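# Seat both lids fully onto their matching boxes

## Task

Set the large lid completely down onto the large box and the small lid completely down onto the small box. Both lids must stay seated on their own, without the robot holding them, and the robot must release them and back away at the end.

## Robot and tools

Robot: one six-joint arm (waist, shoulder, elbow, forearm roll, wrist pitch, wrist roll) with a suction cup as its only tool. The controlled point is the cup point, the center of the cup rim. The cup points along the cup point's own +z axis. About 4 cm behind the rim the tool body and camera widen to roughly 9 cm sideways, so leave room around it. The only camera is cam_wrist (616x616 fisheye, on the tool).

Frames: the result's state line reports the cup point in the scene frame. The origin is on the table surface below the arm base, +z is up, and +y is to the left when looking along +x. Position is in metres, orientation is a wxyz quaternion, and velocities are in m/s and rad/s. The reported position can be a little off, more so at long reach. The base may sit slightly tilted.

Row format: every motion uses a row of 7 plain numbers, each in [-1, 1], in the order dx, dy, dz, rx, ry, rz, suction. The first six are an offset, not an absolute pose. They are expressed in the cup point's own axes, so +dz moves along the cup direction (toward whatever the cup faces). The offset is counted from the cup point pose in the latest result that showed it. Before any such result exists in the scene, or for the second and later calls in one reply, it is counted from where the robot is when the action begins. Scale: 1.0 equals 0.6 m of translation or 180 degrees of rotation. rx, ry, rz form a single rotation vector. The seventh number switches suction: above 0.01 is on, 0.01 or lower is off, and it stays as last set. All zeros are not a pause: they drive the arm back to the reference pose.

execute_actions: the argument actions is a list holding at most one item, or empty. An empty list only returns the current state with pictures. An action item has rows (1 to 15 rows, each a 7-number row as above, every row measured from the same reference pose, not chained) and steps (3 to 15, default 15; one step is 1/30 s). Each row lasts one step, and the final row repeats if steps exceed rows. A wait item has only steps (up to 300), counted from the previous result, so your reply time is included. Optional pictures: true adds images. A refused call sends nothing. Each commanded pose is clipped per step to within 70 mm and 16 degrees of the measured pose, so far targets need several calls. The last 3 steps of an action run after the result is returned, while you reply.

move: target is one 7-number row, an offset as above. The cup point follows a straight path toward it lasting 0.5 to 10 s (longer paths stop early). Optional speed in m/s, 0.002 to 0.5, default 0.25; rotation rate is capped at twice that in rad/s. The suction value is applied at the start. The path ignores obstacles. The result adds a move: line: done (settled near target), or off_target, moving, held, fault, plus which limits acted (paced means the pose was clipped; held means a check blocked some steps, after which the arm may lurch fast) and the remaining distance.

wait: seconds, 0 to 10; nothing new is sent. zoom_image: camera "cam_wrist" and region [x0, y0, x1, y1] in pixels of the last full image, top-left origin, at most 504x504. finished_scene: scene, the number of the current scene; it ends that scene irreversibly and reports success. Replying without a tool call ends everything.

Result lines: a "pose unreachable" line or HELD marks steps where the clearance check changed or blocked the command. "Hand target" shows where the controller is heading. suction_measured is near 0 with no seal and 0.83 or more on an airtight surface; part_present turns 1 at 0.50 and back to 0 below 0.45. Flange force is a rough external force estimate that includes held weight. Joint torques are noisy and offset. MOTOR HOT warns of heat from holding loads.

Gripping: turn suction on and press the 36 mm rim flat on a smooth area of the lid so it seals all round, away from edges, holes or seams. Under vacuum the cup compresses, so a held part sits up to about 12 mm closer than expected. To release, lower the lid until it rests, then switch suction off and lift at least 15 mm. A cup sealed on the table pins the tool; switch suction off to free it.

Avoid: pressing past contact, since the arm is stiff and a small overshoot can trigger a fault stop (144 N on the arm, or a joint load limit: 302, 302, 142, 40, 40, 40 N m), halting it 10 s. Approach contacts slowly. Do not drop, slam or knock anything, and never push anything off the table, which ends the scene. Loose objects may get nudged occasionally; check before finishing that both lids sit fully down on their own.

Each tool is called after "Call:" by a JSON object that holds its "op" and its "data", one argument or row to a line.

## Session

Call:
{"op": "execute_actions", "data": {
  "actions": []
}}

Scene clock: 0.00 s of 6200.00 s.
end_effector_position=(+0.6447, -0.0172, +0.4533) suction_measured=0.00 part_present=0 end_effector_quat_wxyz=(+0.007, +0.014, +1.000, +0.002) end_effector_velocity=(+0.000, -0.000, -0.000) end_effector_angular_velocity=(+0.001, -0.001, -0.001)
Joint positions: [-0.055  0.168  1.62   0.002  1.355 -0.052]
Joint velocities: [-0.     0.    -0.     0.001 -0.001  0.001]
Joint torques (N m, as the joint torque sensors report them, + toward a larger angle): no reading
Flange force (N, the push that the arm receives, along the end effector's own x y z axes): no reading
Hand target: +0.645, -0.017, +0.453; +0.007, +0.014, +1.000, +0.002

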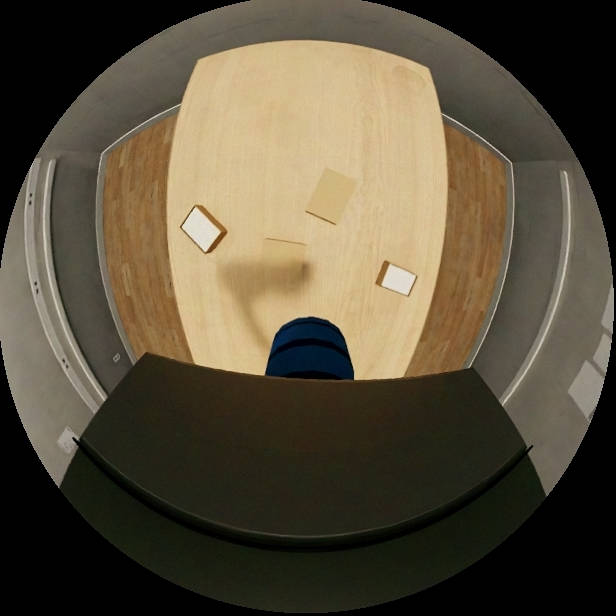

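Call:
{"op": "zoom_image", "data": {
  "camera": "cam_wrist",
  "region": [160, 140, 440, 340]
}}

Region (160, 140, 440, 340) of cam_wrist's 616x616 image, scaled by 1.800, with more detail than that image has; it fills the top 360 rows of this view, and the rest is white.

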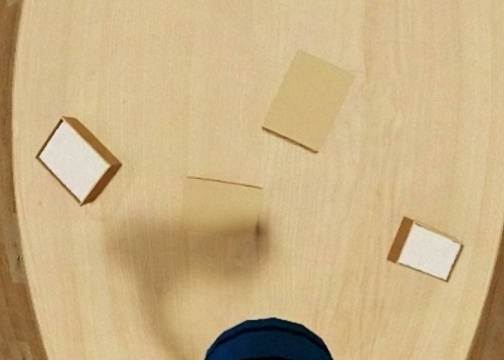

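Call:
{"op": "move", "data": {
  "target": [-0.25, 0.08, 0.4, 0, 0, 0, 0]
}}

Scene clock: 1.80 s of 6200.00 s.
end_effector_position=(+0.7993, +0.0275, +0.2156) suction_measured=0.00 part_present=0 end_effector_quat_wxyz=(+0.007, +0.014, +1.000, +0.002) end_effector_velocity=(+0.000, +0.000, +0.001) end_effector_angular_velocity=(+0.000, -0.002, -0.000)
Joint positions: [0.015 0.538 1.56  0.002 1.044 0.018]
Joint velocities: [ 0.    -0.001  0.     0.001 -0.001  0.   ]
Joint torques (N m, as the joint torque sensors report them, + toward a larger angle): [  0.29 -86.96 -36.38   3.33   0.4    0.21]
Flange force (N, the push that the arm receives, along the end effector's own x y z axes): [2.6 -0.8 1.4]
Hand target: +0.799, +0.027, +0.216; +0.007, +0.014, +1.000, +0.002
Off the commanded pose: 0.000 m, 0 deg.
Kept back: nothing.
move: done

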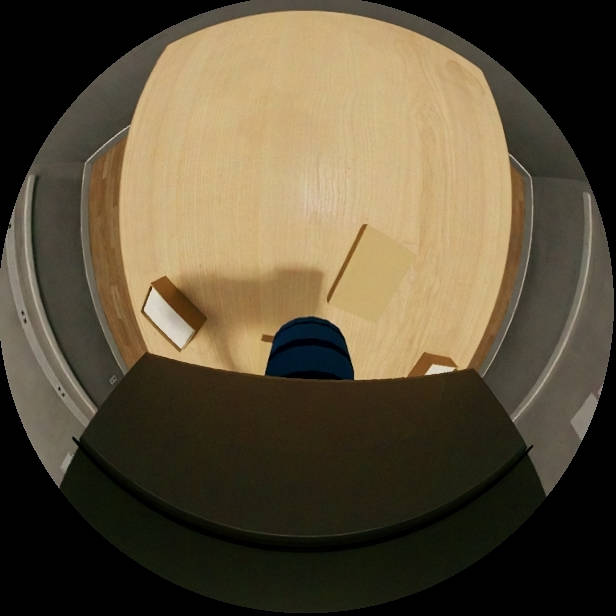

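Call:
{"op": "move", "data": {
  "target": [0.057, -0.2, 0.1, 0, 0, 0, 0]
}}

Scene clock: 3.00 s of 6200.00 s.
end_effector_position=(+0.7630, -0.0914, +0.1548) suction_measured=0.00 part_present=0 end_effector_quat_wxyz=(+0.007, +0.014, +1.000, +0.002) end_effector_velocity=(+0.000, +0.001, +0.001) end_effector_angular_velocity=(+0.001, -0.002, +0.001)
Joint positions: [-0.14   0.549  1.671  0.002  0.922 -0.138]
Joint velocities: [ 0.001 -0.001  0.     0.002 -0.001 -0.002]
Joint torques (N m, as the joint torque sensors report them, + toward a larger angle): [  1.15 -85.13 -33.61   3.23   0.34   0.07]
Flange force (N, the push that the arm receives, along the end effector's own x y z axes): [2.7 -0.9 0.9]
Hand target: +0.763, -0.091, +0.155; +0.007, +0.014, +1.000, +0.002
Off the commanded pose: 0.000 m, 0 deg.
Kept back: nothing.
move: done

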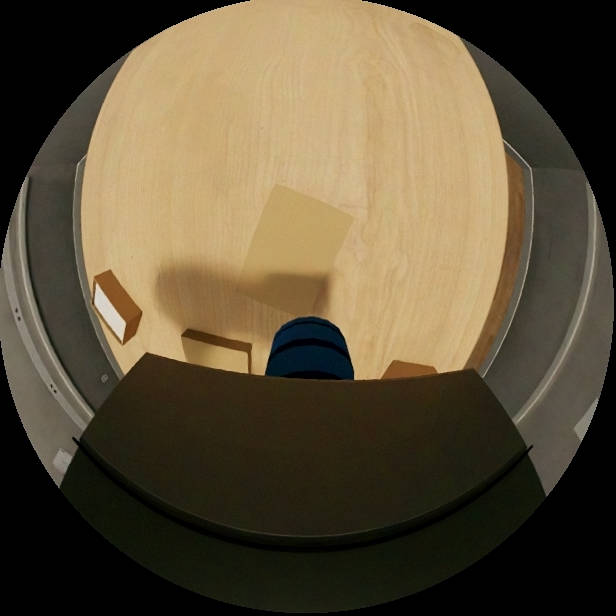

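Call:
{"op": "move", "data": {
  "target": [-0.05, 0.03, 0.14, 0, 0, 0, 0]
}}

Scene clock: 4.00 s of 6200.00 s.
end_effector_position=(+0.7947, -0.0740, +0.0714) suction_measured=0.00 part_present=0 end_effector_quat_wxyz=(+0.007, +0.014, +1.000, +0.002) end_effector_velocity=(-0.000, +0.001, -0.001) end_effector_angular_velocity=(+0.001, +0.001, +0.000)
Joint positions: [-0.112  0.671  1.643  0.002  0.828 -0.11 ]
Joint velocities: [ 0.001  0.001 -0.     0.001  0.     0.001]
Joint torques (N m, as the joint torque sensors report them, + toward a larger angle): [  0.64 -91.56 -30.99   2.9    0.5    0.14]
Flange force (N, the push that the arm receives, along the end effector's own x y z axes): [4.1 -0.5 -0.8]
Hand target: +0.795, -0.074, +0.071; +0.007, +0.014, +1.000, +0.002
Off the commanded pose: 0.000 m, 0 deg.
Kept back: nothing.
move: done

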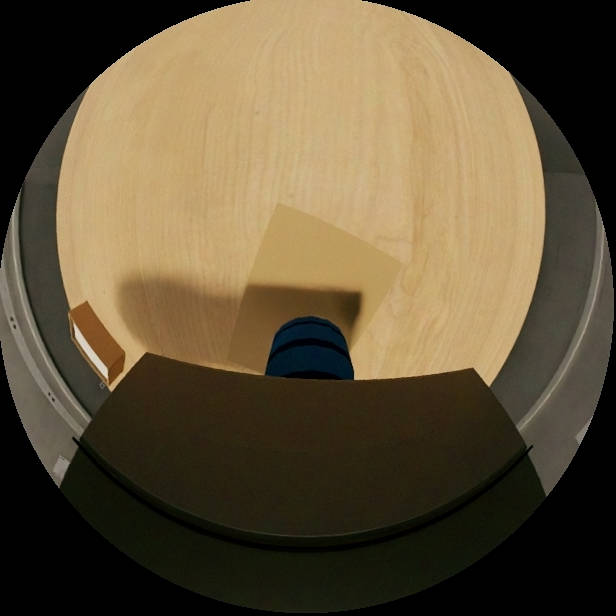

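Call:
{"op": "move", "data": {
  "target": [0, 0, 0.06, 0, 0, 0, 1],
  "speed": 0.04
}}

Scene clock: 5.40 s of 6200.00 s.
end_effector_position=(+0.7953, -0.0739, +0.0354) suction_measured=0.00 part_present=0 end_effector_quat_wxyz=(+0.007, +0.014, +1.000, +0.002) end_effector_velocity=(+0.000, -0.001, +0.001) end_effector_angular_velocity=(+0.001, -0.002, -0.003)
Joint positions: [-0.112  0.712  1.652  0.002  0.778 -0.11 ]
Joint velocities: [-0.002 -0.001 -0.     0.001 -0.     0.   ]
Joint torques (N m, as the joint torque sensors report them, + toward a larger angle): [  0.35 -95.28 -29.64   2.85   0.53   0.21]
Flange force (N, the push that the arm receives, along the end effector's own x y z axes): [1.9 -1.0 1.3]
Hand target: +0.795, -0.074, +0.035; +0.007, +0.014, +1.000, +0.002
Off the commanded pose: 0.000 m, 0 deg.
Kept back: nothing.
move: done

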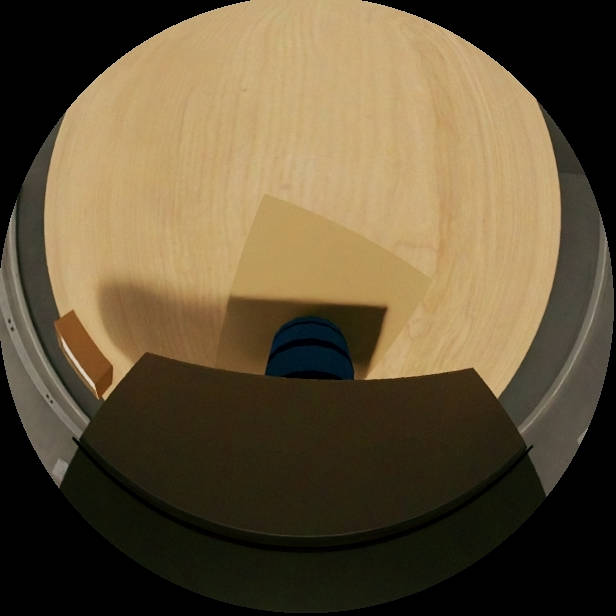

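Call:
{"op": "move", "data": {
  "target": [0, 0, 0.03, 0, 0, 0, 1],
  "speed": 0.03
}}

Scene clock: 6.50 s of 6200.00 s.
end_effector_position=(+0.7955, -0.0739, +0.0174) suction_measured=0.84 part_present=1 end_effector_quat_wxyz=(+0.007, +0.014, +1.000, +0.002) end_effector_velocity=(-0.000, +0.001, -0.001) end_effector_angular_velocity=(+0.000, +0.001, +0.001)
Joint positions: [-0.112  0.733  1.655  0.002  0.754 -0.11 ]
Joint velocities: [ 0.001  0.001  0.     0.    -0.    -0.001]
Joint torques (N m, as the joint torque sensors report them, + toward a larger angle): [  0.05 -97.73 -29.12   2.86   0.51   0.12]
Flange force (N, the push that the arm receives, along the end effector's own x y z axes): [0.4 -0.4 3.8]
Hand target: +0.796, -0.074, +0.017; +0.007, +0.014, +1.000, +0.002
Off the commanded pose: 0.000 m, 0 deg.
Kept back: nothing.
move: done

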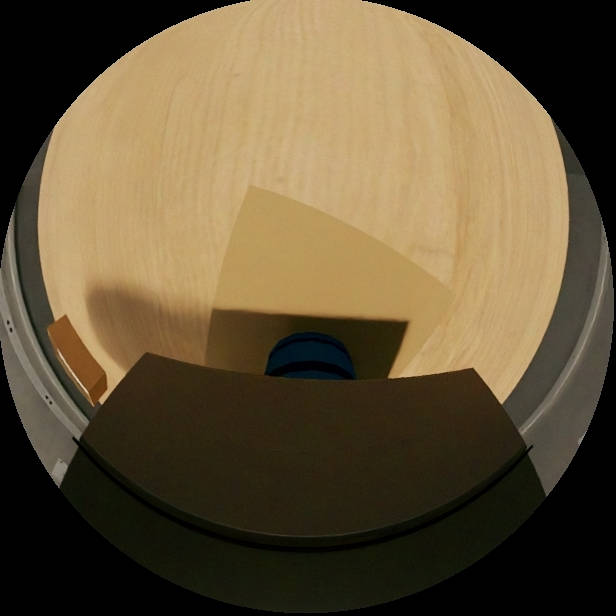

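Call:
{"op": "move", "data": {
  "target": [0, 0, -0.2, 0, 0, 0, 1]
}}

Call:
{"op": "move", "data": {
  "target": [0.117, 0.59, -0.05, 0, 0, -0.417, 1],
  "speed": 0.3
}}

Scene clock: 7.63 s of 6200.00 s.
end_effector_position=(+0.7937, -0.0741, +0.1373) suction_measured=0.85 part_present=1 end_effector_quat_wxyz=(+0.007, +0.014, +1.000, +0.002) end_effector_velocity=(+0.000, +0.001, -0.001) end_effector_angular_velocity=(+0.000, +0.002, +0.002)
Joint positions: [-0.112  0.603  1.616  0.002  0.923 -0.11 ]
Joint velocities: [ 0.001  0.001 -0.001  0.     0.001 -0.001]
Joint torques (N m, as the joint torque sensors report them, + toward a larger angle): [  1.42 -90.26 -33.96   3.24   0.57   0.25]
Flange force (N, the push that the arm receives, along the end effector's own x y z axes): [2.2 -1.8 3.5]
Hand target: +0.794, -0.074, +0.137; +0.007, +0.014, +1.000, +0.002
Off the commanded pose: 0.000 m, 0 deg.
Kept back: nothing.
move: done

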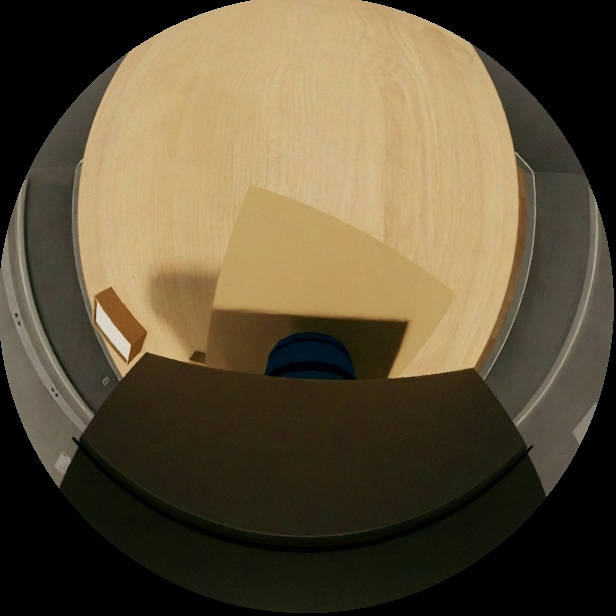

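Scene clock: 10.23 s of 6200.00 s.
end_effector_position=(+0.7321, +0.2815, +0.1673) suction_measured=0.85 part_present=1 end_effector_quat_wxyz=(+0.007, -0.598, +0.801, -0.003) end_effector_velocity=(+0.001, -0.000, +0.000) end_effector_angular_velocity=(-0.001, -0.001, +0.001)
Joint positions: [ 0.347  0.558  1.628  0.002  0.956 -0.961]
Joint velocities: [-0.     0.    -0.001 -0.001 -0.    -0.001]
Joint torques (N m, as the joint torque sensors report them, + toward a larger angle): [ -0.66 -86.86 -34.61   3.21   0.53   0.27]
Flange force (N, the push that the arm receives, along the end effector's own x y z axes): [1.9 1.7 2.1]
Hand target: +0.732, +0.282, +0.167; +0.007, -0.598, +0.801, -0.003
Off the commanded pose: 0.001 m, 0 deg.
Kept back: nothing.
move: done

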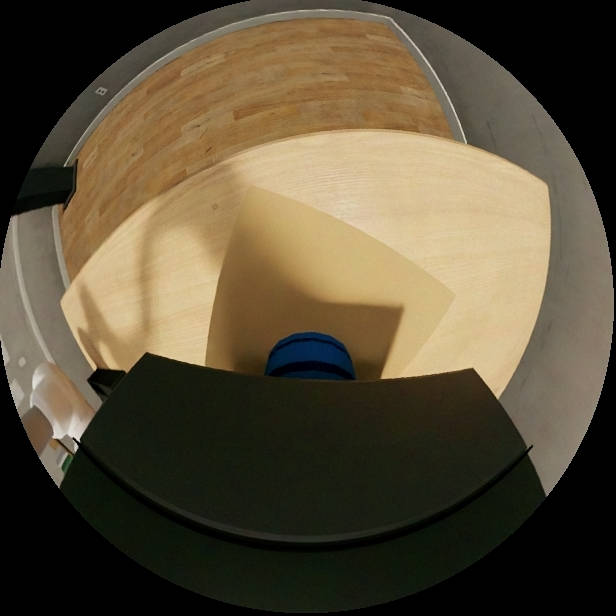

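Call:
{"op": "move", "data": {
  "target": [0.33, 0, 0.05, 0, 0, 0, 1]
}}

Scene clock: 11.70 s of 6200.00 s.
end_effector_position=(+0.6767, +0.0917, +0.1360) suction_measured=0.85 part_present=1 end_effector_quat_wxyz=(+0.007, -0.598, +0.801, -0.003) end_effector_velocity=(-0.000, -0.000, -0.000) end_effector_angular_velocity=(+0.000, +0.000, -0.000)
Joint positions: [ 0.108  0.46   1.865  0.002  0.818 -1.2  ]
Joint velocities: [-0.     0.     0.001  0.    -0.     0.   ]
Joint torques (N m, as the joint torque sensors report them, + toward a larger angle): [  0.14 -73.88 -31.14   2.82   0.5    0.18]
Flange force (N, the push that the arm receives, along the end effector's own x y z axes): [1.8 2.4 1.8]
Hand target: +0.677, +0.092, +0.136; +0.007, -0.598, +0.801, -0.003
Off the commanded pose: 0.001 m, 0 deg.
Kept back: nothing.
move: done

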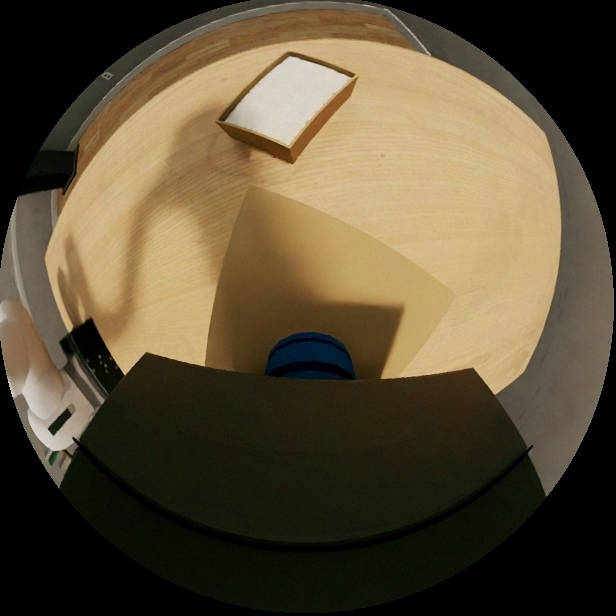

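Call:
{"op": "move", "data": {
  "target": [-0.25, 0.02, 0.06, 0, 0, 0.05, 1]
}}

Scene clock: 13.13 s of 6200.00 s.
end_effector_position=(+0.7080, +0.2390, +0.1009) suction_measured=0.85 part_present=1 end_effector_quat_wxyz=(+0.007, -0.533, +0.846, -0.002) end_effector_velocity=(-0.000, -0.000, -0.001) end_effector_angular_velocity=(-0.000, +0.002, +0.001)
Joint positions: [ 0.303  0.578  1.745  0.002  0.818 -0.847]
Joint velocities: [-0.     0.002  0.     0.001  0.001 -0.001]
Joint torques (N m, as the joint torque sensors report them, + toward a larger angle): [ -1.43 -85.77 -31.33   2.88   0.54   0.11]
Flange force (N, the push that the arm receives, along the end effector's own x y z axes): [0.8 1.7 3.7]
Hand target: +0.708, +0.239, +0.101; +0.007, -0.533, +0.846, -0.002
Off the commanded pose: 0.000 m, 0 deg.
Kept back: nothing.
move: done

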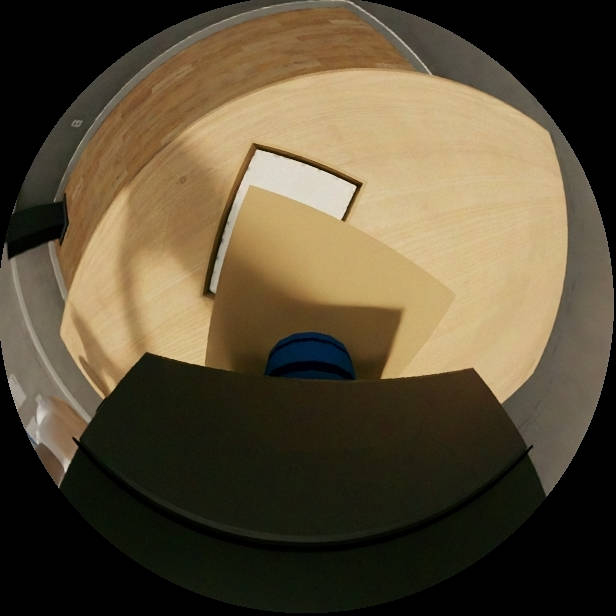

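Call:
{"op": "move", "data": {
  "target": [-0.105, 0.037, 0, 0, 0, 0, 1],
  "speed": 0.1
}}

Call:
{"op": "move", "data": {
  "target": [0, 0, 0.09, 0, 0, 0, 1],
  "speed": 0.03
}}

Scene clock: 14.37 s of 6200.00 s.
end_effector_position=(+0.7150, +0.3054, +0.1011) suction_measured=0.85 part_present=1 end_effector_quat_wxyz=(+0.007, -0.533, +0.846, -0.002) end_effector_velocity=(+0.000, -0.000, +0.001) end_effector_angular_velocity=(-0.000, -0.001, +0.001)
Joint positions: [ 0.383  0.614  1.678  0.002  0.849 -0.767]
Joint velocities: [ 0.    -0.001 -0.    -0.001  0.    -0.   ]
Joint torques (N m, as the joint torque sensors report them, + toward a larger angle): [ -0.25 -88.84 -32.1    2.85   0.48   0.25]
Flange force (N, the push that the arm receives, along the end effector's own x y z axes): [3.2 1.5 1.3]
Hand target: +0.715, +0.305, +0.101; +0.007, -0.533, +0.846, -0.002
Off the commanded pose: 0.000 m, 0 deg.
Kept back: nothing.
move: done

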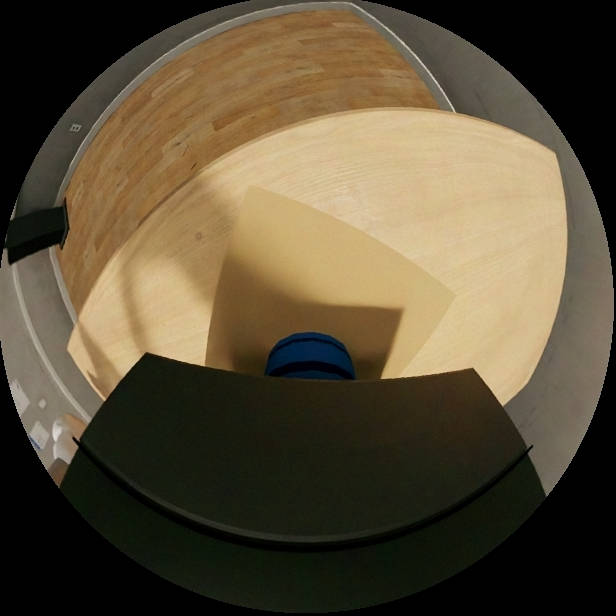

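Scene clock: 16.40 s of 6200.00 s.
end_effector_position=(+0.7159, +0.3056, +0.0475) suction_measured=0.84 part_present=1 end_effector_quat_wxyz=(+0.007, -0.533, +0.846, -0.002) end_effector_velocity=(+0.000, +0.000, -0.002) end_effector_angular_velocity=(+0.001, -0.000, +0.001)
Joint positions: [ 0.383  0.674  1.695  0.002  0.772 -0.767]
Joint velocities: [ 0.     0.002  0.001  0.001 -0.003 -0.001]
Joint torques (N m, as the joint torque sensors report them, + toward a larger angle): [ -1.   -25.97  -7.11   3.25  -4.74   0.11]
Flange force (N, the push that the arm receives, along the end effector's own x y z axes): [14.7 13.6 -88.2]
Hand target: +0.716, +0.306, +0.047; +0.007, -0.533, +0.846, -0.002
Off the commanded pose: 0.000 m, 0 deg.
Kept back: nothing.
move: done

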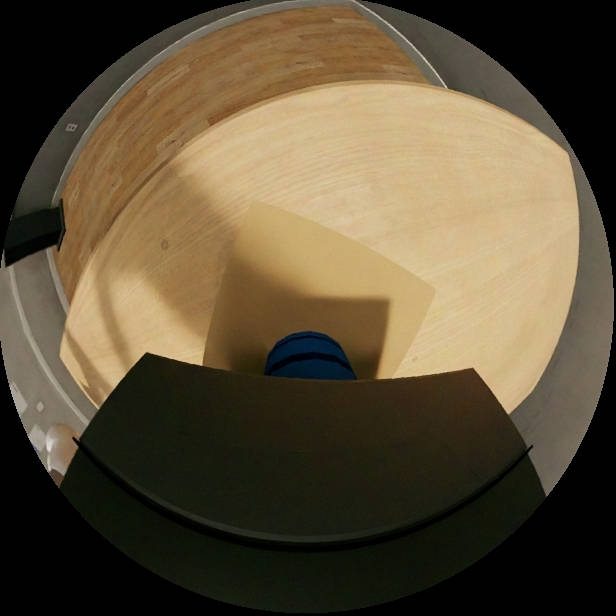

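Call:
{"op": "move", "data": {
  "target": [0, 0, -0.055, 0, 0, 0, 1],
  "speed": 0.05
}}

Call:
{"op": "move", "data": {
  "target": [0.02, 0.01, 0, 0, 0, 0, 1],
  "speed": 0.05
}}

Call:
{"op": "move", "data": {
  "target": [0, 0, 0.035, 0, 0, 0, 1],
  "speed": 0.02
}}

Scene clock: 17.57 s of 6200.00 s.
end_effector_position=(+0.7154, +0.3055, +0.0805) suction_measured=0.85 part_present=1 end_effector_quat_wxyz=(+0.007, -0.533, +0.846, -0.002) end_effector_velocity=(+0.000, -0.001, -0.000) end_effector_angular_velocity=(-0.001, +0.001, -0.001)
Joint positions: [ 0.383  0.637  1.686  0.002  0.819 -0.767]
Joint velocities: [-0.001  0.001 -0.001 -0.     0.001 -0.   ]
Joint torques (N m, as the joint torque sensors report them, + toward a larger angle): [ -0.16 -89.03 -31.14   3.03   0.39   0.13]
Flange force (N, the push that the arm receives, along the end effector's own x y z axes): [3.2 1.2 1.4]
Hand target: +0.715, +0.306, +0.081; +0.007, -0.533, +0.846, -0.002
Off the commanded pose: 0.000 m, 0 deg.
Kept back: nothing.
move: done

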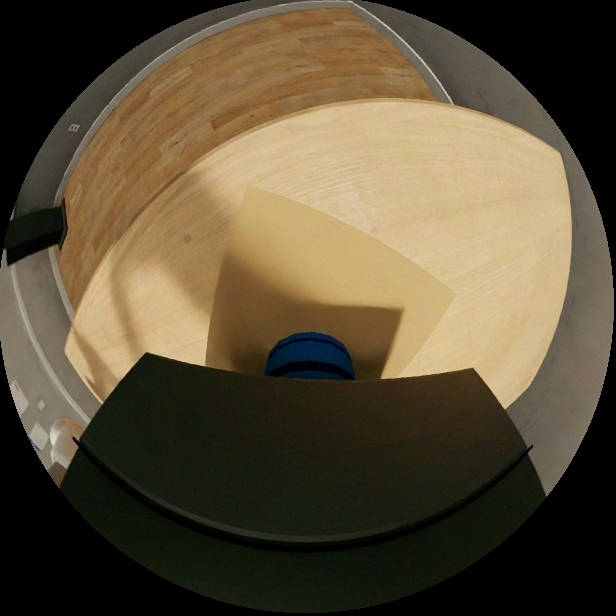

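Scene clock: 18.27 s of 6200.00 s.
end_effector_position=(+0.7049, +0.2973, +0.0803) suction_measured=0.85 part_present=1 end_effector_quat_wxyz=(+0.007, -0.533, +0.846, -0.002) end_effector_velocity=(+0.001, -0.001, -0.000) end_effector_angular_velocity=(+0.000, -0.002, -0.002)
Joint positions: [ 0.378  0.622  1.715  0.002  0.805 -0.773]
Joint velocities: [-0.002  0.     0.    -0.001 -0.002  0.001]
Joint torques (N m, as the joint torque sensors report them, + toward a larger angle): [  0.29 -89.19 -30.79   2.88   0.37   0.29]
Flange force (N, the push that the arm receives, along the end effector's own x y z axes): [2.5 -0.6 2.8]
Hand target: +0.705, +0.297, +0.080; +0.007, -0.533, +0.846, -0.002
Off the commanded pose: 0.000 m, 0 deg.
Kept back: nothing.
move: done

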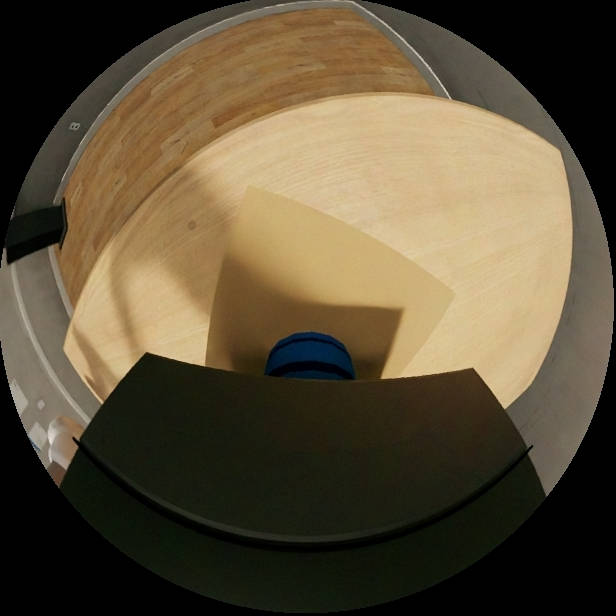

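Scene clock: 29.47 s of 6200.00 s.
end_effector_position=(+0.7053, +0.2974, +0.0620) suction_measured=0.85 part_present=1 end_effector_quat_wxyz=(+0.007, -0.533, +0.846, -0.002) end_effector_velocity=(-0.000, -0.001, -0.001) end_effector_angular_velocity=(-0.001, +0.001, -0.001)
Joint positions: [ 0.378  0.642  1.721  0.002  0.777 -0.773]
Joint velocities: [-0.     0.002  0.    -0.001 -0.     0.001]
Joint torques (N m, as the joint torque sensors report them, + toward a larger angle): [ -0.2  -66.66 -23.44   2.82  -2.21   0.18]
Flange force (N, the push that the arm receives, along the end effector's own x y z axes): [8.7 6.4 -29.9]
Hand target: +0.705, +0.297, +0.062; +0.007, -0.533, +0.846, -0.002
Off the commanded pose: 0.003 m, 0 deg.
FORCE FAULT: contact force on the arm reached its limit, and the arm stopped for 10 seconds. The contact can be on any part of the arm, not only on its tool. The arm's remaining commands of this call were not run. The arm holds still and accepts commands again. Move the arm away from the contact; if what it grips holds it there, let go first. Pushing or pulling that hard again can fault the arm again.
Kept back: nothing.
move: fault

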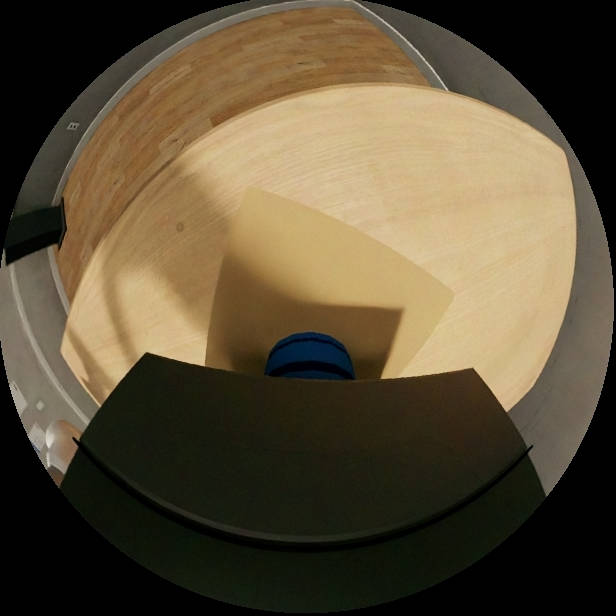

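Call:
{"op": "move", "data": {
  "target": [0, 0, -0.005, 0, 0, 0, 0],
  "speed": 0.02
}}

Call:
{"op": "move", "data": {
  "target": [0.3, 0, -0.2, 0, 0, 0, 0]
}}

Scene clock: 30.40 s of 6200.00 s.
end_effector_position=(+0.7053, +0.2974, +0.0650) suction_measured=0.00 part_present=0 end_effector_quat_wxyz=(+0.007, -0.533, +0.846, -0.002) end_effector_velocity=(+0.001, -0.000, +0.001) end_effector_angular_velocity=(+0.001, -0.002, -0.003)
Joint positions: [ 0.378  0.639  1.72   0.002  0.782 -0.773]
Joint velocities: [-0.001 -0.002 -0.     0.001 -0.001  0.001]
Joint torques (N m, as the joint torque sensors report them, + toward a larger angle): [ -1.68 -79.59 -25.85   2.62   0.41   0.28]
Flange force (N, the push that the arm receives, along the end effector's own x y z axes): [2.5 2.9 -10.7]
Hand target: +0.705, +0.297, +0.065; +0.007, -0.533, +0.846, -0.002
Off the commanded pose: 0.000 m, 0 deg.
Kept back: nothing.
move: done

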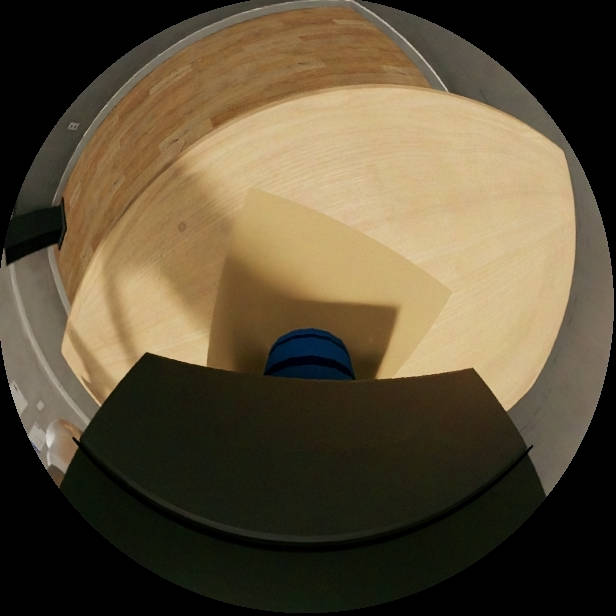

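Scene clock: 31.67 s of 6200.00 s.
end_effector_position=(+0.6262, +0.1345, +0.1833) suction_measured=0.00 part_present=0 end_effector_quat_wxyz=(+0.008, -0.533, +0.846, -0.002) end_effector_velocity=(+0.000, -0.000, -0.000) end_effector_angular_velocity=(+0.001, -0.000, -0.003)
Joint positions: [ 0.181  0.352  1.921  0.002  0.868 -0.969]
Joint velocities: [-0.001 -0.     0.     0.001 -0.001  0.001]
Joint torques (N m, as the joint torque sensors report them, + toward a larger angle): [ -0.43 -64.72 -32.41   3.01   0.32   0.35]
Flange force (N, the push that the arm receives, along the end effector's own x y z axes): [2.4 1.8 1.1]
Hand target: +0.626, +0.134, +0.183; +0.008, -0.533, +0.846, -0.002
Off the commanded pose: 0.000 m, 0 deg.
Kept back: nothing.
move: done

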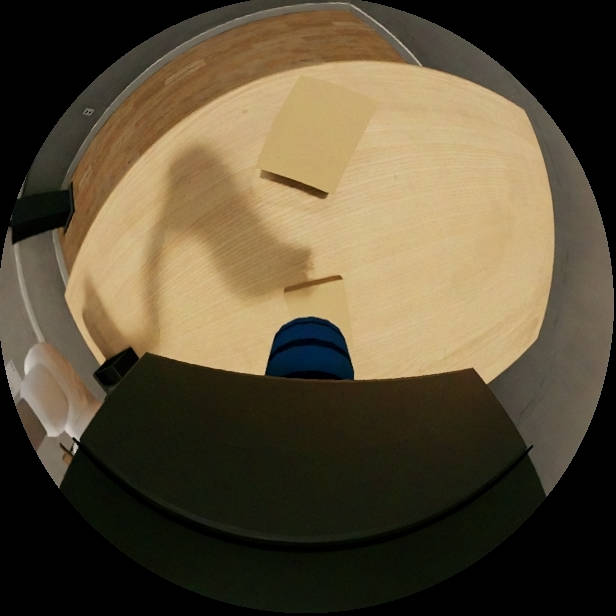

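Call:
{"op": "zoom_image", "data": {
  "camera": "cam_wrist",
  "region": [230, 60, 400, 210]
}}

Region (230, 60, 400, 210) of cam_wrist's 616x616 image, scaled by 2.965, with more detail than that image has; it fills the top 445 rows of this view, and the rest is white.

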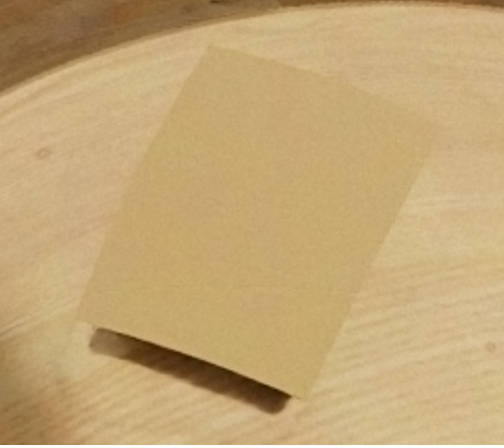

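Call:
{"op": "move", "data": {
  "target": [-0.3, 0, 0.16, 0, 0, 0, 0]
}}

Call:
{"op": "move", "data": {
  "target": [0, 0, 0.035, 0, 0, 0, 1],
  "speed": 0.03
}}

Scene clock: 33.13 s of 6200.00 s.
end_effector_position=(+0.7049, +0.2973, +0.0890) suction_measured=0.00 part_present=0 end_effector_quat_wxyz=(+0.008, -0.533, +0.846, -0.002) end_effector_velocity=(+0.000, -0.001, -0.001) end_effector_angular_velocity=(-0.002, +0.001, +0.002)
Joint positions: [ 0.378  0.612  1.712  0.002  0.817 -0.773]
Joint velocities: [-0.     0.001 -0.    -0.002  0.001 -0.001]
Joint torques (N m, as the joint torque sensors report them, + toward a larger angle): [ -0.17 -87.04 -30.87   2.92   0.46   0.18]
Flange force (N, the push that the arm receives, along the end effector's own x y z axes): [3.0 1.0 1.1]
Hand target: +0.705, +0.297, +0.089; +0.007, -0.533, +0.846, -0.002
Off the commanded pose: 0.000 m, 0 deg.
Kept back: nothing.
move: done

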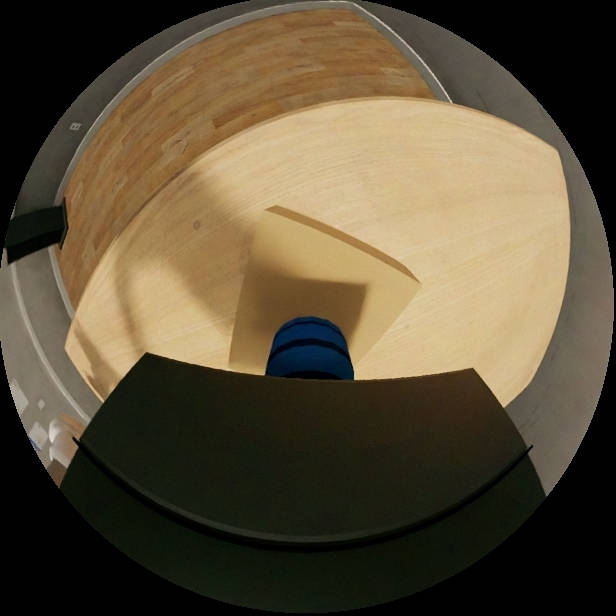

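Scene clock: 34.10 s of 6200.00 s.
end_effector_position=(+0.7052, +0.2974, +0.0680) suction_measured=0.00 part_present=0 end_effector_quat_wxyz=(+0.008, -0.533, +0.846, -0.002) end_effector_velocity=(-0.001, +0.000, +0.000) end_effector_angular_velocity=(-0.000, +0.001, +0.002)
Joint positions: [ 0.378  0.636  1.719  0.002  0.786 -0.773]
Joint velocities: [ 0.001 -0.     0.    -0.     0.001 -0.001]
Joint torques (N m, as the joint torque sensors report them, + toward a larger angle): [  0.58 -88.65 -29.98   2.79   0.34   0.18]
Flange force (N, the push that the arm receives, along the end effector's own x y z axes): [3.3 0.5 0.1]
Hand target: +0.705, +0.297, +0.068; +0.008, -0.533, +0.846, -0.002
Off the commanded pose: 0.000 m, 0 deg.
Kept back: nothing.
move: done

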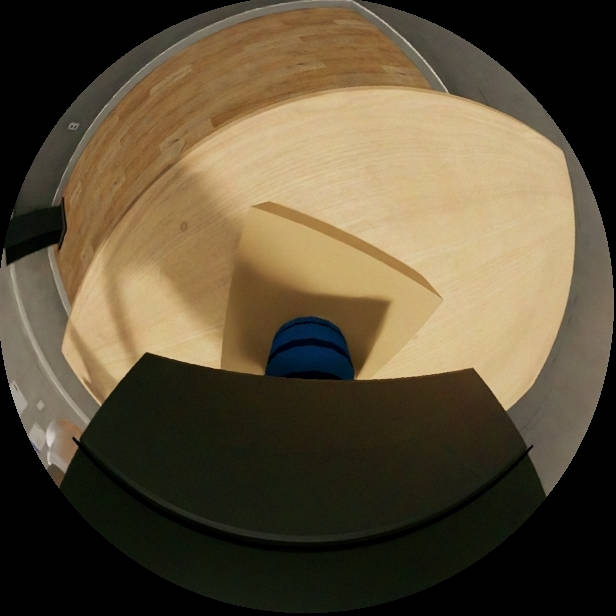

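Call:
{"op": "move", "data": {
  "target": [0, 0, 0.02, 0, 0, 0, 1],
  "speed": 0.02
}}

Scene clock: 35.17 s of 6200.00 s.
end_effector_position=(+0.7054, +0.2974, +0.0560) suction_measured=0.84 part_present=1 end_effector_quat_wxyz=(+0.008, -0.533, +0.846, -0.002) end_effector_velocity=(+0.000, -0.001, -0.000) end_effector_angular_velocity=(-0.000, -0.000, -0.001)
Joint positions: [ 0.378  0.649  1.722  0.002  0.769 -0.773]
Joint velocities: [-0.001 -0.     0.    -0.001 -0.001  0.   ]
Joint torques (N m, as the joint torque sensors report them, + toward a larger angle): [  1.23 -82.94 -27.77   2.66   0.06   0.19]
Flange force (N, the push that the arm receives, along the end effector's own x y z axes): [6.1 1.4 -7.4]
Hand target: +0.705, +0.297, +0.056; +0.008, -0.533, +0.846, -0.002
Off the commanded pose: 0.000 m, 0 deg.
Kept back: nothing.
move: done

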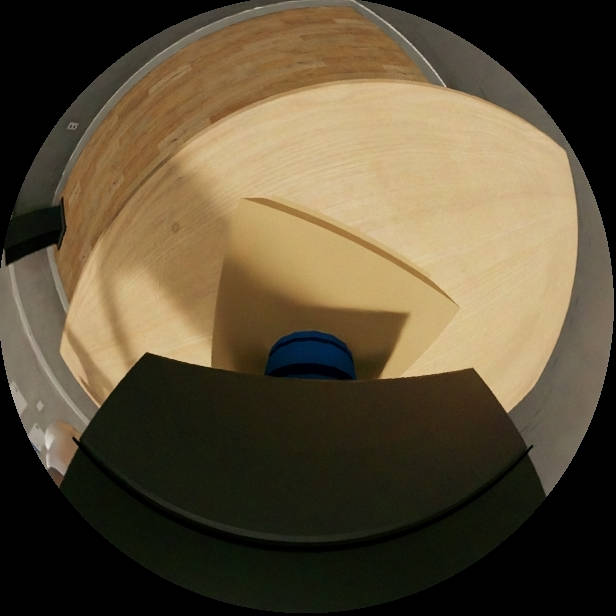

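Slide forward along the long axis.

Call:
{"op": "move", "data": {
  "target": [-0.012, -0.005, 0, 0, 0, 0, 1],
  "speed": 0.01
}}

Scene clock: 36.40 s of 6200.00 s.
end_effector_position=(+0.7112, +0.3026, +0.0561) suction_measured=0.85 part_present=1 end_effector_quat_wxyz=(+0.008, -0.533, +0.846, -0.002) end_effector_velocity=(+0.000, +0.000, +0.001) end_effector_angular_velocity=(-0.000, -0.000, -0.000)
Joint positions: [ 0.382  0.658  1.706  0.002  0.777 -0.769]
Joint velocities: [ 0.    -0.001 -0.    -0.     0.001  0.001]
Joint torques (N m, as the joint torque sensors report them, + toward a larger angle): [  1.87 -78.34 -26.86   3.08  -0.83   0.13]
Flange force (N, the push that the arm receives, along the end effector's own x y z axes): [8.7 2.9 -15.5]
Hand target: +0.711, +0.303, +0.056; +0.008, -0.533, +0.846, -0.002
Off the commanded pose: 0.000 m, 0 deg.
Kept back: nothing.
move: done

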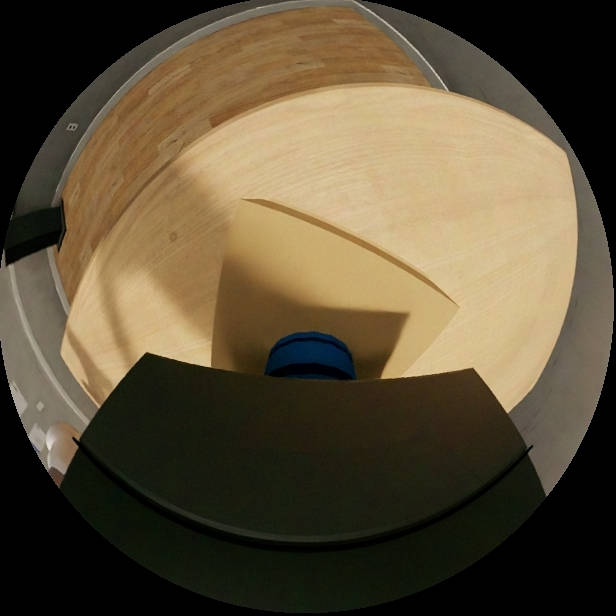

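Call:
{"op": "move", "data": {
  "target": [-0.009, -0.004, -0.025, 0, 0, 0, 1],
  "speed": 0.02
}}

Call:
{"op": "move", "data": {
  "target": [0, 0, 0.03, 0, 0, 0, 1],
  "speed": 0.015
}}

Scene clock: 37.67 s of 6200.00 s.
end_effector_position=(+0.7154, +0.3064, +0.0712) suction_measured=0.85 part_present=1 end_effector_quat_wxyz=(+0.008, -0.533, +0.846, -0.002) end_effector_velocity=(-0.000, +0.000, -0.001) end_effector_angular_velocity=(-0.000, +0.001, -0.001)
Joint positions: [ 0.384  0.647  1.689  0.002  0.804 -0.766]
Joint velocities: [ 0.     0.001 -0.     0.    -0.     0.001]
Joint torques (N m, as the joint torque sensors report them, + toward a larger angle): [  0.1  -91.06 -31.17   2.87   0.37   0.26]
Flange force (N, the push that the arm receives, along the end effector's own x y z axes): [3.1 0.5 2.9]
Hand target: +0.715, +0.306, +0.071; +0.008, -0.533, +0.846, -0.002
Off the commanded pose: 0.000 m, 0 deg.
Kept back: nothing.
move: done

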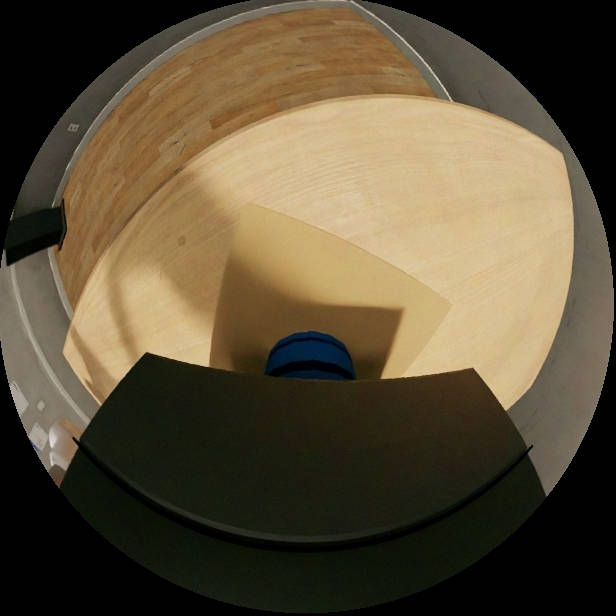

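Scene clock: 39.10 s of 6200.00 s.
end_effector_position=(+0.7157, +0.3065, +0.0532) suction_measured=0.85 part_present=1 end_effector_quat_wxyz=(+0.008, -0.533, +0.846, -0.002) end_effector_velocity=(+0.000, +0.000, -0.000) end_effector_angular_velocity=(+0.001, -0.001, -0.001)
Joint positions: [ 0.384  0.668  1.694  0.002  0.779 -0.766]
Joint velocities: [ 0.     0.     0.001  0.001 -0.002  0.001]
Joint torques (N m, as the joint torque sensors report them, + toward a larger angle): [  0.06 -90.97 -30.05   2.83   0.32   0.21]
Flange force (N, the push that the arm receives, along the end effector's own x y z axes): [3.3 0.7 1.3]
Hand target: +0.716, +0.306, +0.053; +0.008, -0.533, +0.846, -0.002
Off the commanded pose: 0.000 m, 0 deg.
Kept back: nothing.
move: done

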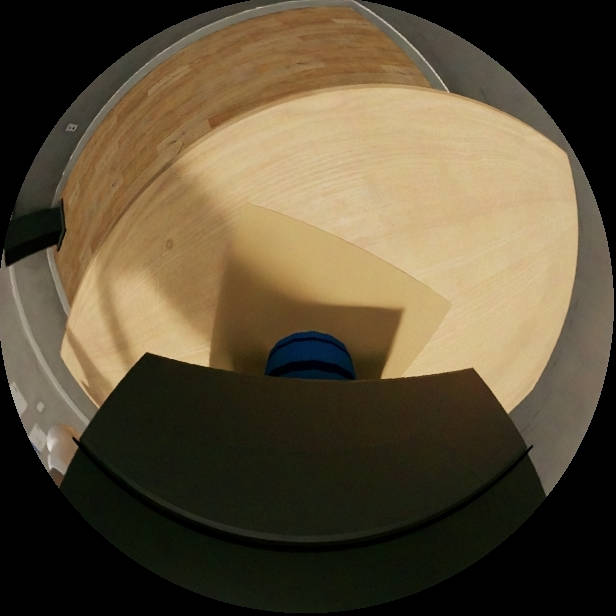

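Call:
{"op": "move", "data": {
  "target": [0, 0, 0.015, 0, 0, 0, 1],
  "speed": 0.015
}}

Scene clock: 40.17 s of 6200.00 s.
end_effector_position=(+0.7159, +0.3065, +0.0442) suction_measured=0.85 part_present=1 end_effector_quat_wxyz=(+0.008, -0.533, +0.846, -0.002) end_effector_velocity=(-0.001, +0.001, -0.001) end_effector_angular_velocity=(-0.001, +0.002, +0.001)
Joint positions: [ 0.384  0.678  1.696  0.002  0.766 -0.766]
Joint velocities: [ 0.002  0.002  0.    -0.001  0.     0.001]
Joint torques (N m, as the joint torque sensors report them, + toward a larger angle): [ -0.2  -91.67 -30.1    2.7    0.34   0.34]
Flange force (N, the push that the arm receives, along the end effector's own x y z axes): [3.3 1.9 1.6]
Hand target: +0.716, +0.307, +0.044; +0.008, -0.533, +0.846, -0.002
Off the commanded pose: 0.000 m, 0 deg.
Kept back: nothing.
move: done

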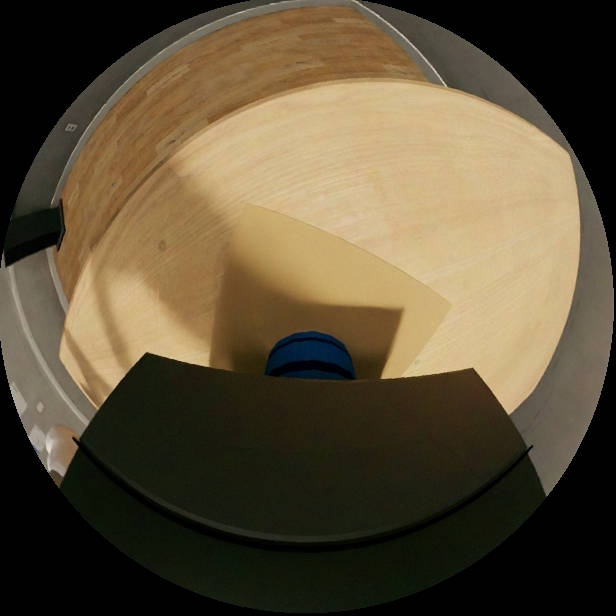

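Call:
{"op": "move", "data": {
  "target": [0, 0, 0.004, 0, 0, 0, 0],
  "speed": 0.01
}}

Call:
{"op": "move", "data": {
  "target": [0, 0, -0.06, 0, 0, 0, 0],
  "speed": 0.05
}}

Call:
{"op": "move", "data": {
  "target": [0.42, 0, -0.2, 0, 0, 0, 0]
}}

Scene clock: 41.10 s of 6200.00 s.
end_effector_position=(+0.7159, +0.3065, +0.0418) suction_measured=0.00 part_present=0 end_effector_quat_wxyz=(+0.008, -0.533, +0.846, -0.002) end_effector_velocity=(-0.001, -0.001, -0.001) end_effector_angular_velocity=(-0.001, +0.002, -0.000)
Joint positions: [ 0.384  0.681  1.697  0.002  0.763 -0.766]
Joint velocities: [-0.     0.001  0.    -0.001  0.001  0.001]
Joint torques (N m, as the joint torque sensors report them, + toward a larger angle): [ -0.81 -83.26 -25.64   2.81   0.45   0.07]
Flange force (N, the push that the arm receives, along the end effector's own x y z axes): [2.8 2.2 -9.4]
Hand target: +0.716, +0.307, +0.042; +0.008, -0.533, +0.846, -0.002
Off the commanded pose: 0.000 m, 0 deg.
Kept back: nothing.
move: done

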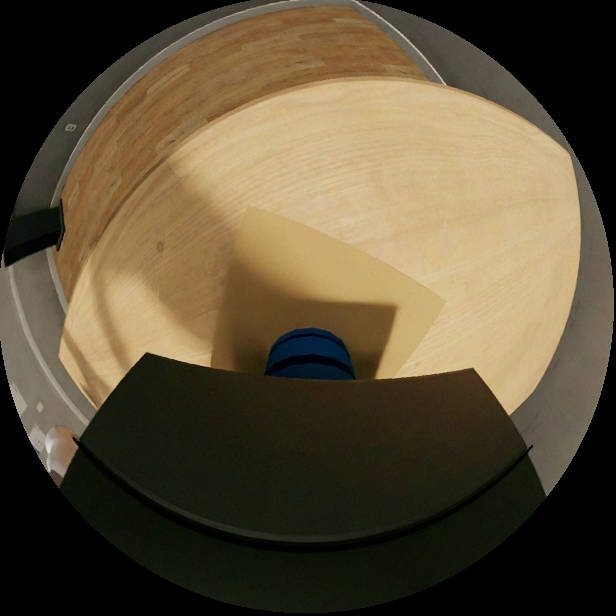

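Scene clock: 42.10 s of 6200.00 s.
end_effector_position=(+0.7153, +0.3064, +0.0778) suction_measured=0.00 part_present=0 end_effector_quat_wxyz=(+0.008, -0.533, +0.846, -0.002) end_effector_velocity=(-0.001, -0.001, -0.001) end_effector_angular_velocity=(-0.002, +0.003, +0.001)
Joint positions: [ 0.384  0.64   1.687  0.002  0.814 -0.766]
Joint velocities: [-0.     0.001  0.    -0.001  0.002 -0.001]
Joint torques (N m, as the joint torque sensors report them, + toward a larger angle): [  0.36 -90.26 -31.24   2.83   0.42   0.16]
Flange force (N, the push that the arm receives, along the end effector's own x y z axes): [3.1 0.8 2.3]
Hand target: +0.715, +0.306, +0.078; +0.008, -0.533, +0.846, -0.002
Off the commanded pose: 0.000 m, 0 deg.
Kept back: nothing.
move: done

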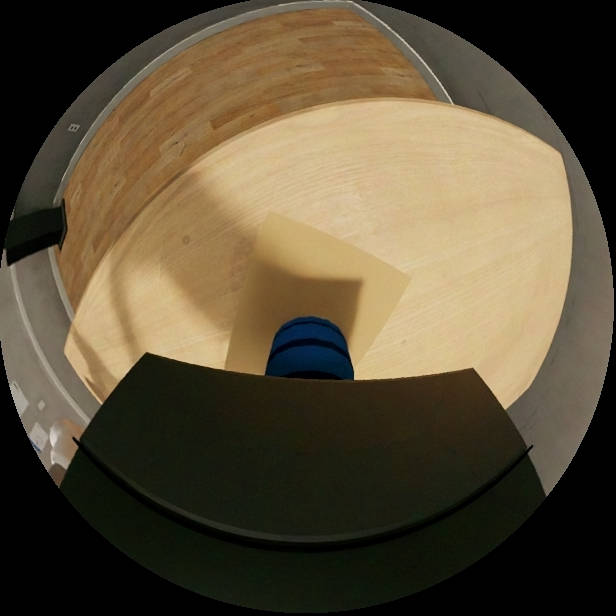

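Scene clock: 43.63 s of 6200.00 s.
end_effector_position=(+0.6054, +0.0785, +0.1954) suction_measured=0.00 part_present=0 end_effector_quat_wxyz=(+0.008, -0.533, +0.846, -0.002) end_effector_velocity=(-0.000, +0.001, +0.000) end_effector_angular_velocity=(+0.001, +0.001, -0.001)
Joint positions: [ 0.096  0.298  1.97   0.002  0.873 -1.055]
Joint velocities: [ 0.001 -0.001 -0.     0.001  0.002  0.001]
Joint torques (N m, as the joint torque sensors report them, + toward a larger angle): [  0.18 -58.73 -32.45   3.03   0.43   0.21]
Flange force (N, the push that the arm receives, along the end effector's own x y z axes): [2.9 2.7 0.6]
Hand target: +0.605, +0.078, +0.195; +0.008, -0.533, +0.846, -0.002
Off the commanded pose: 0.001 m, 0 deg.
Kept back: nothing.
move: done

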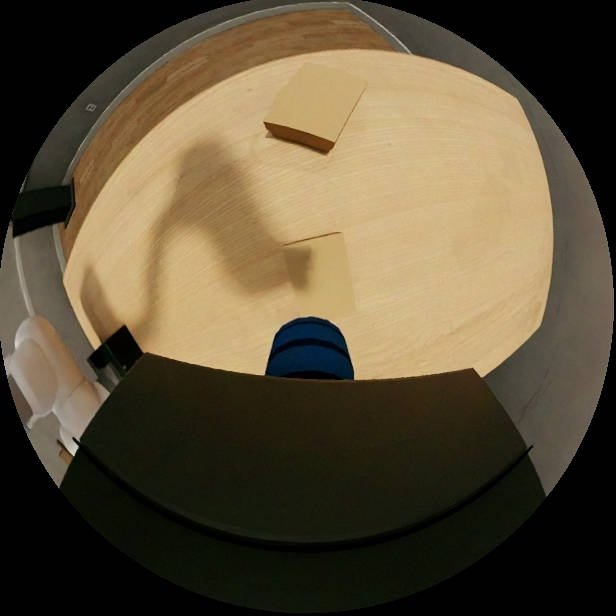

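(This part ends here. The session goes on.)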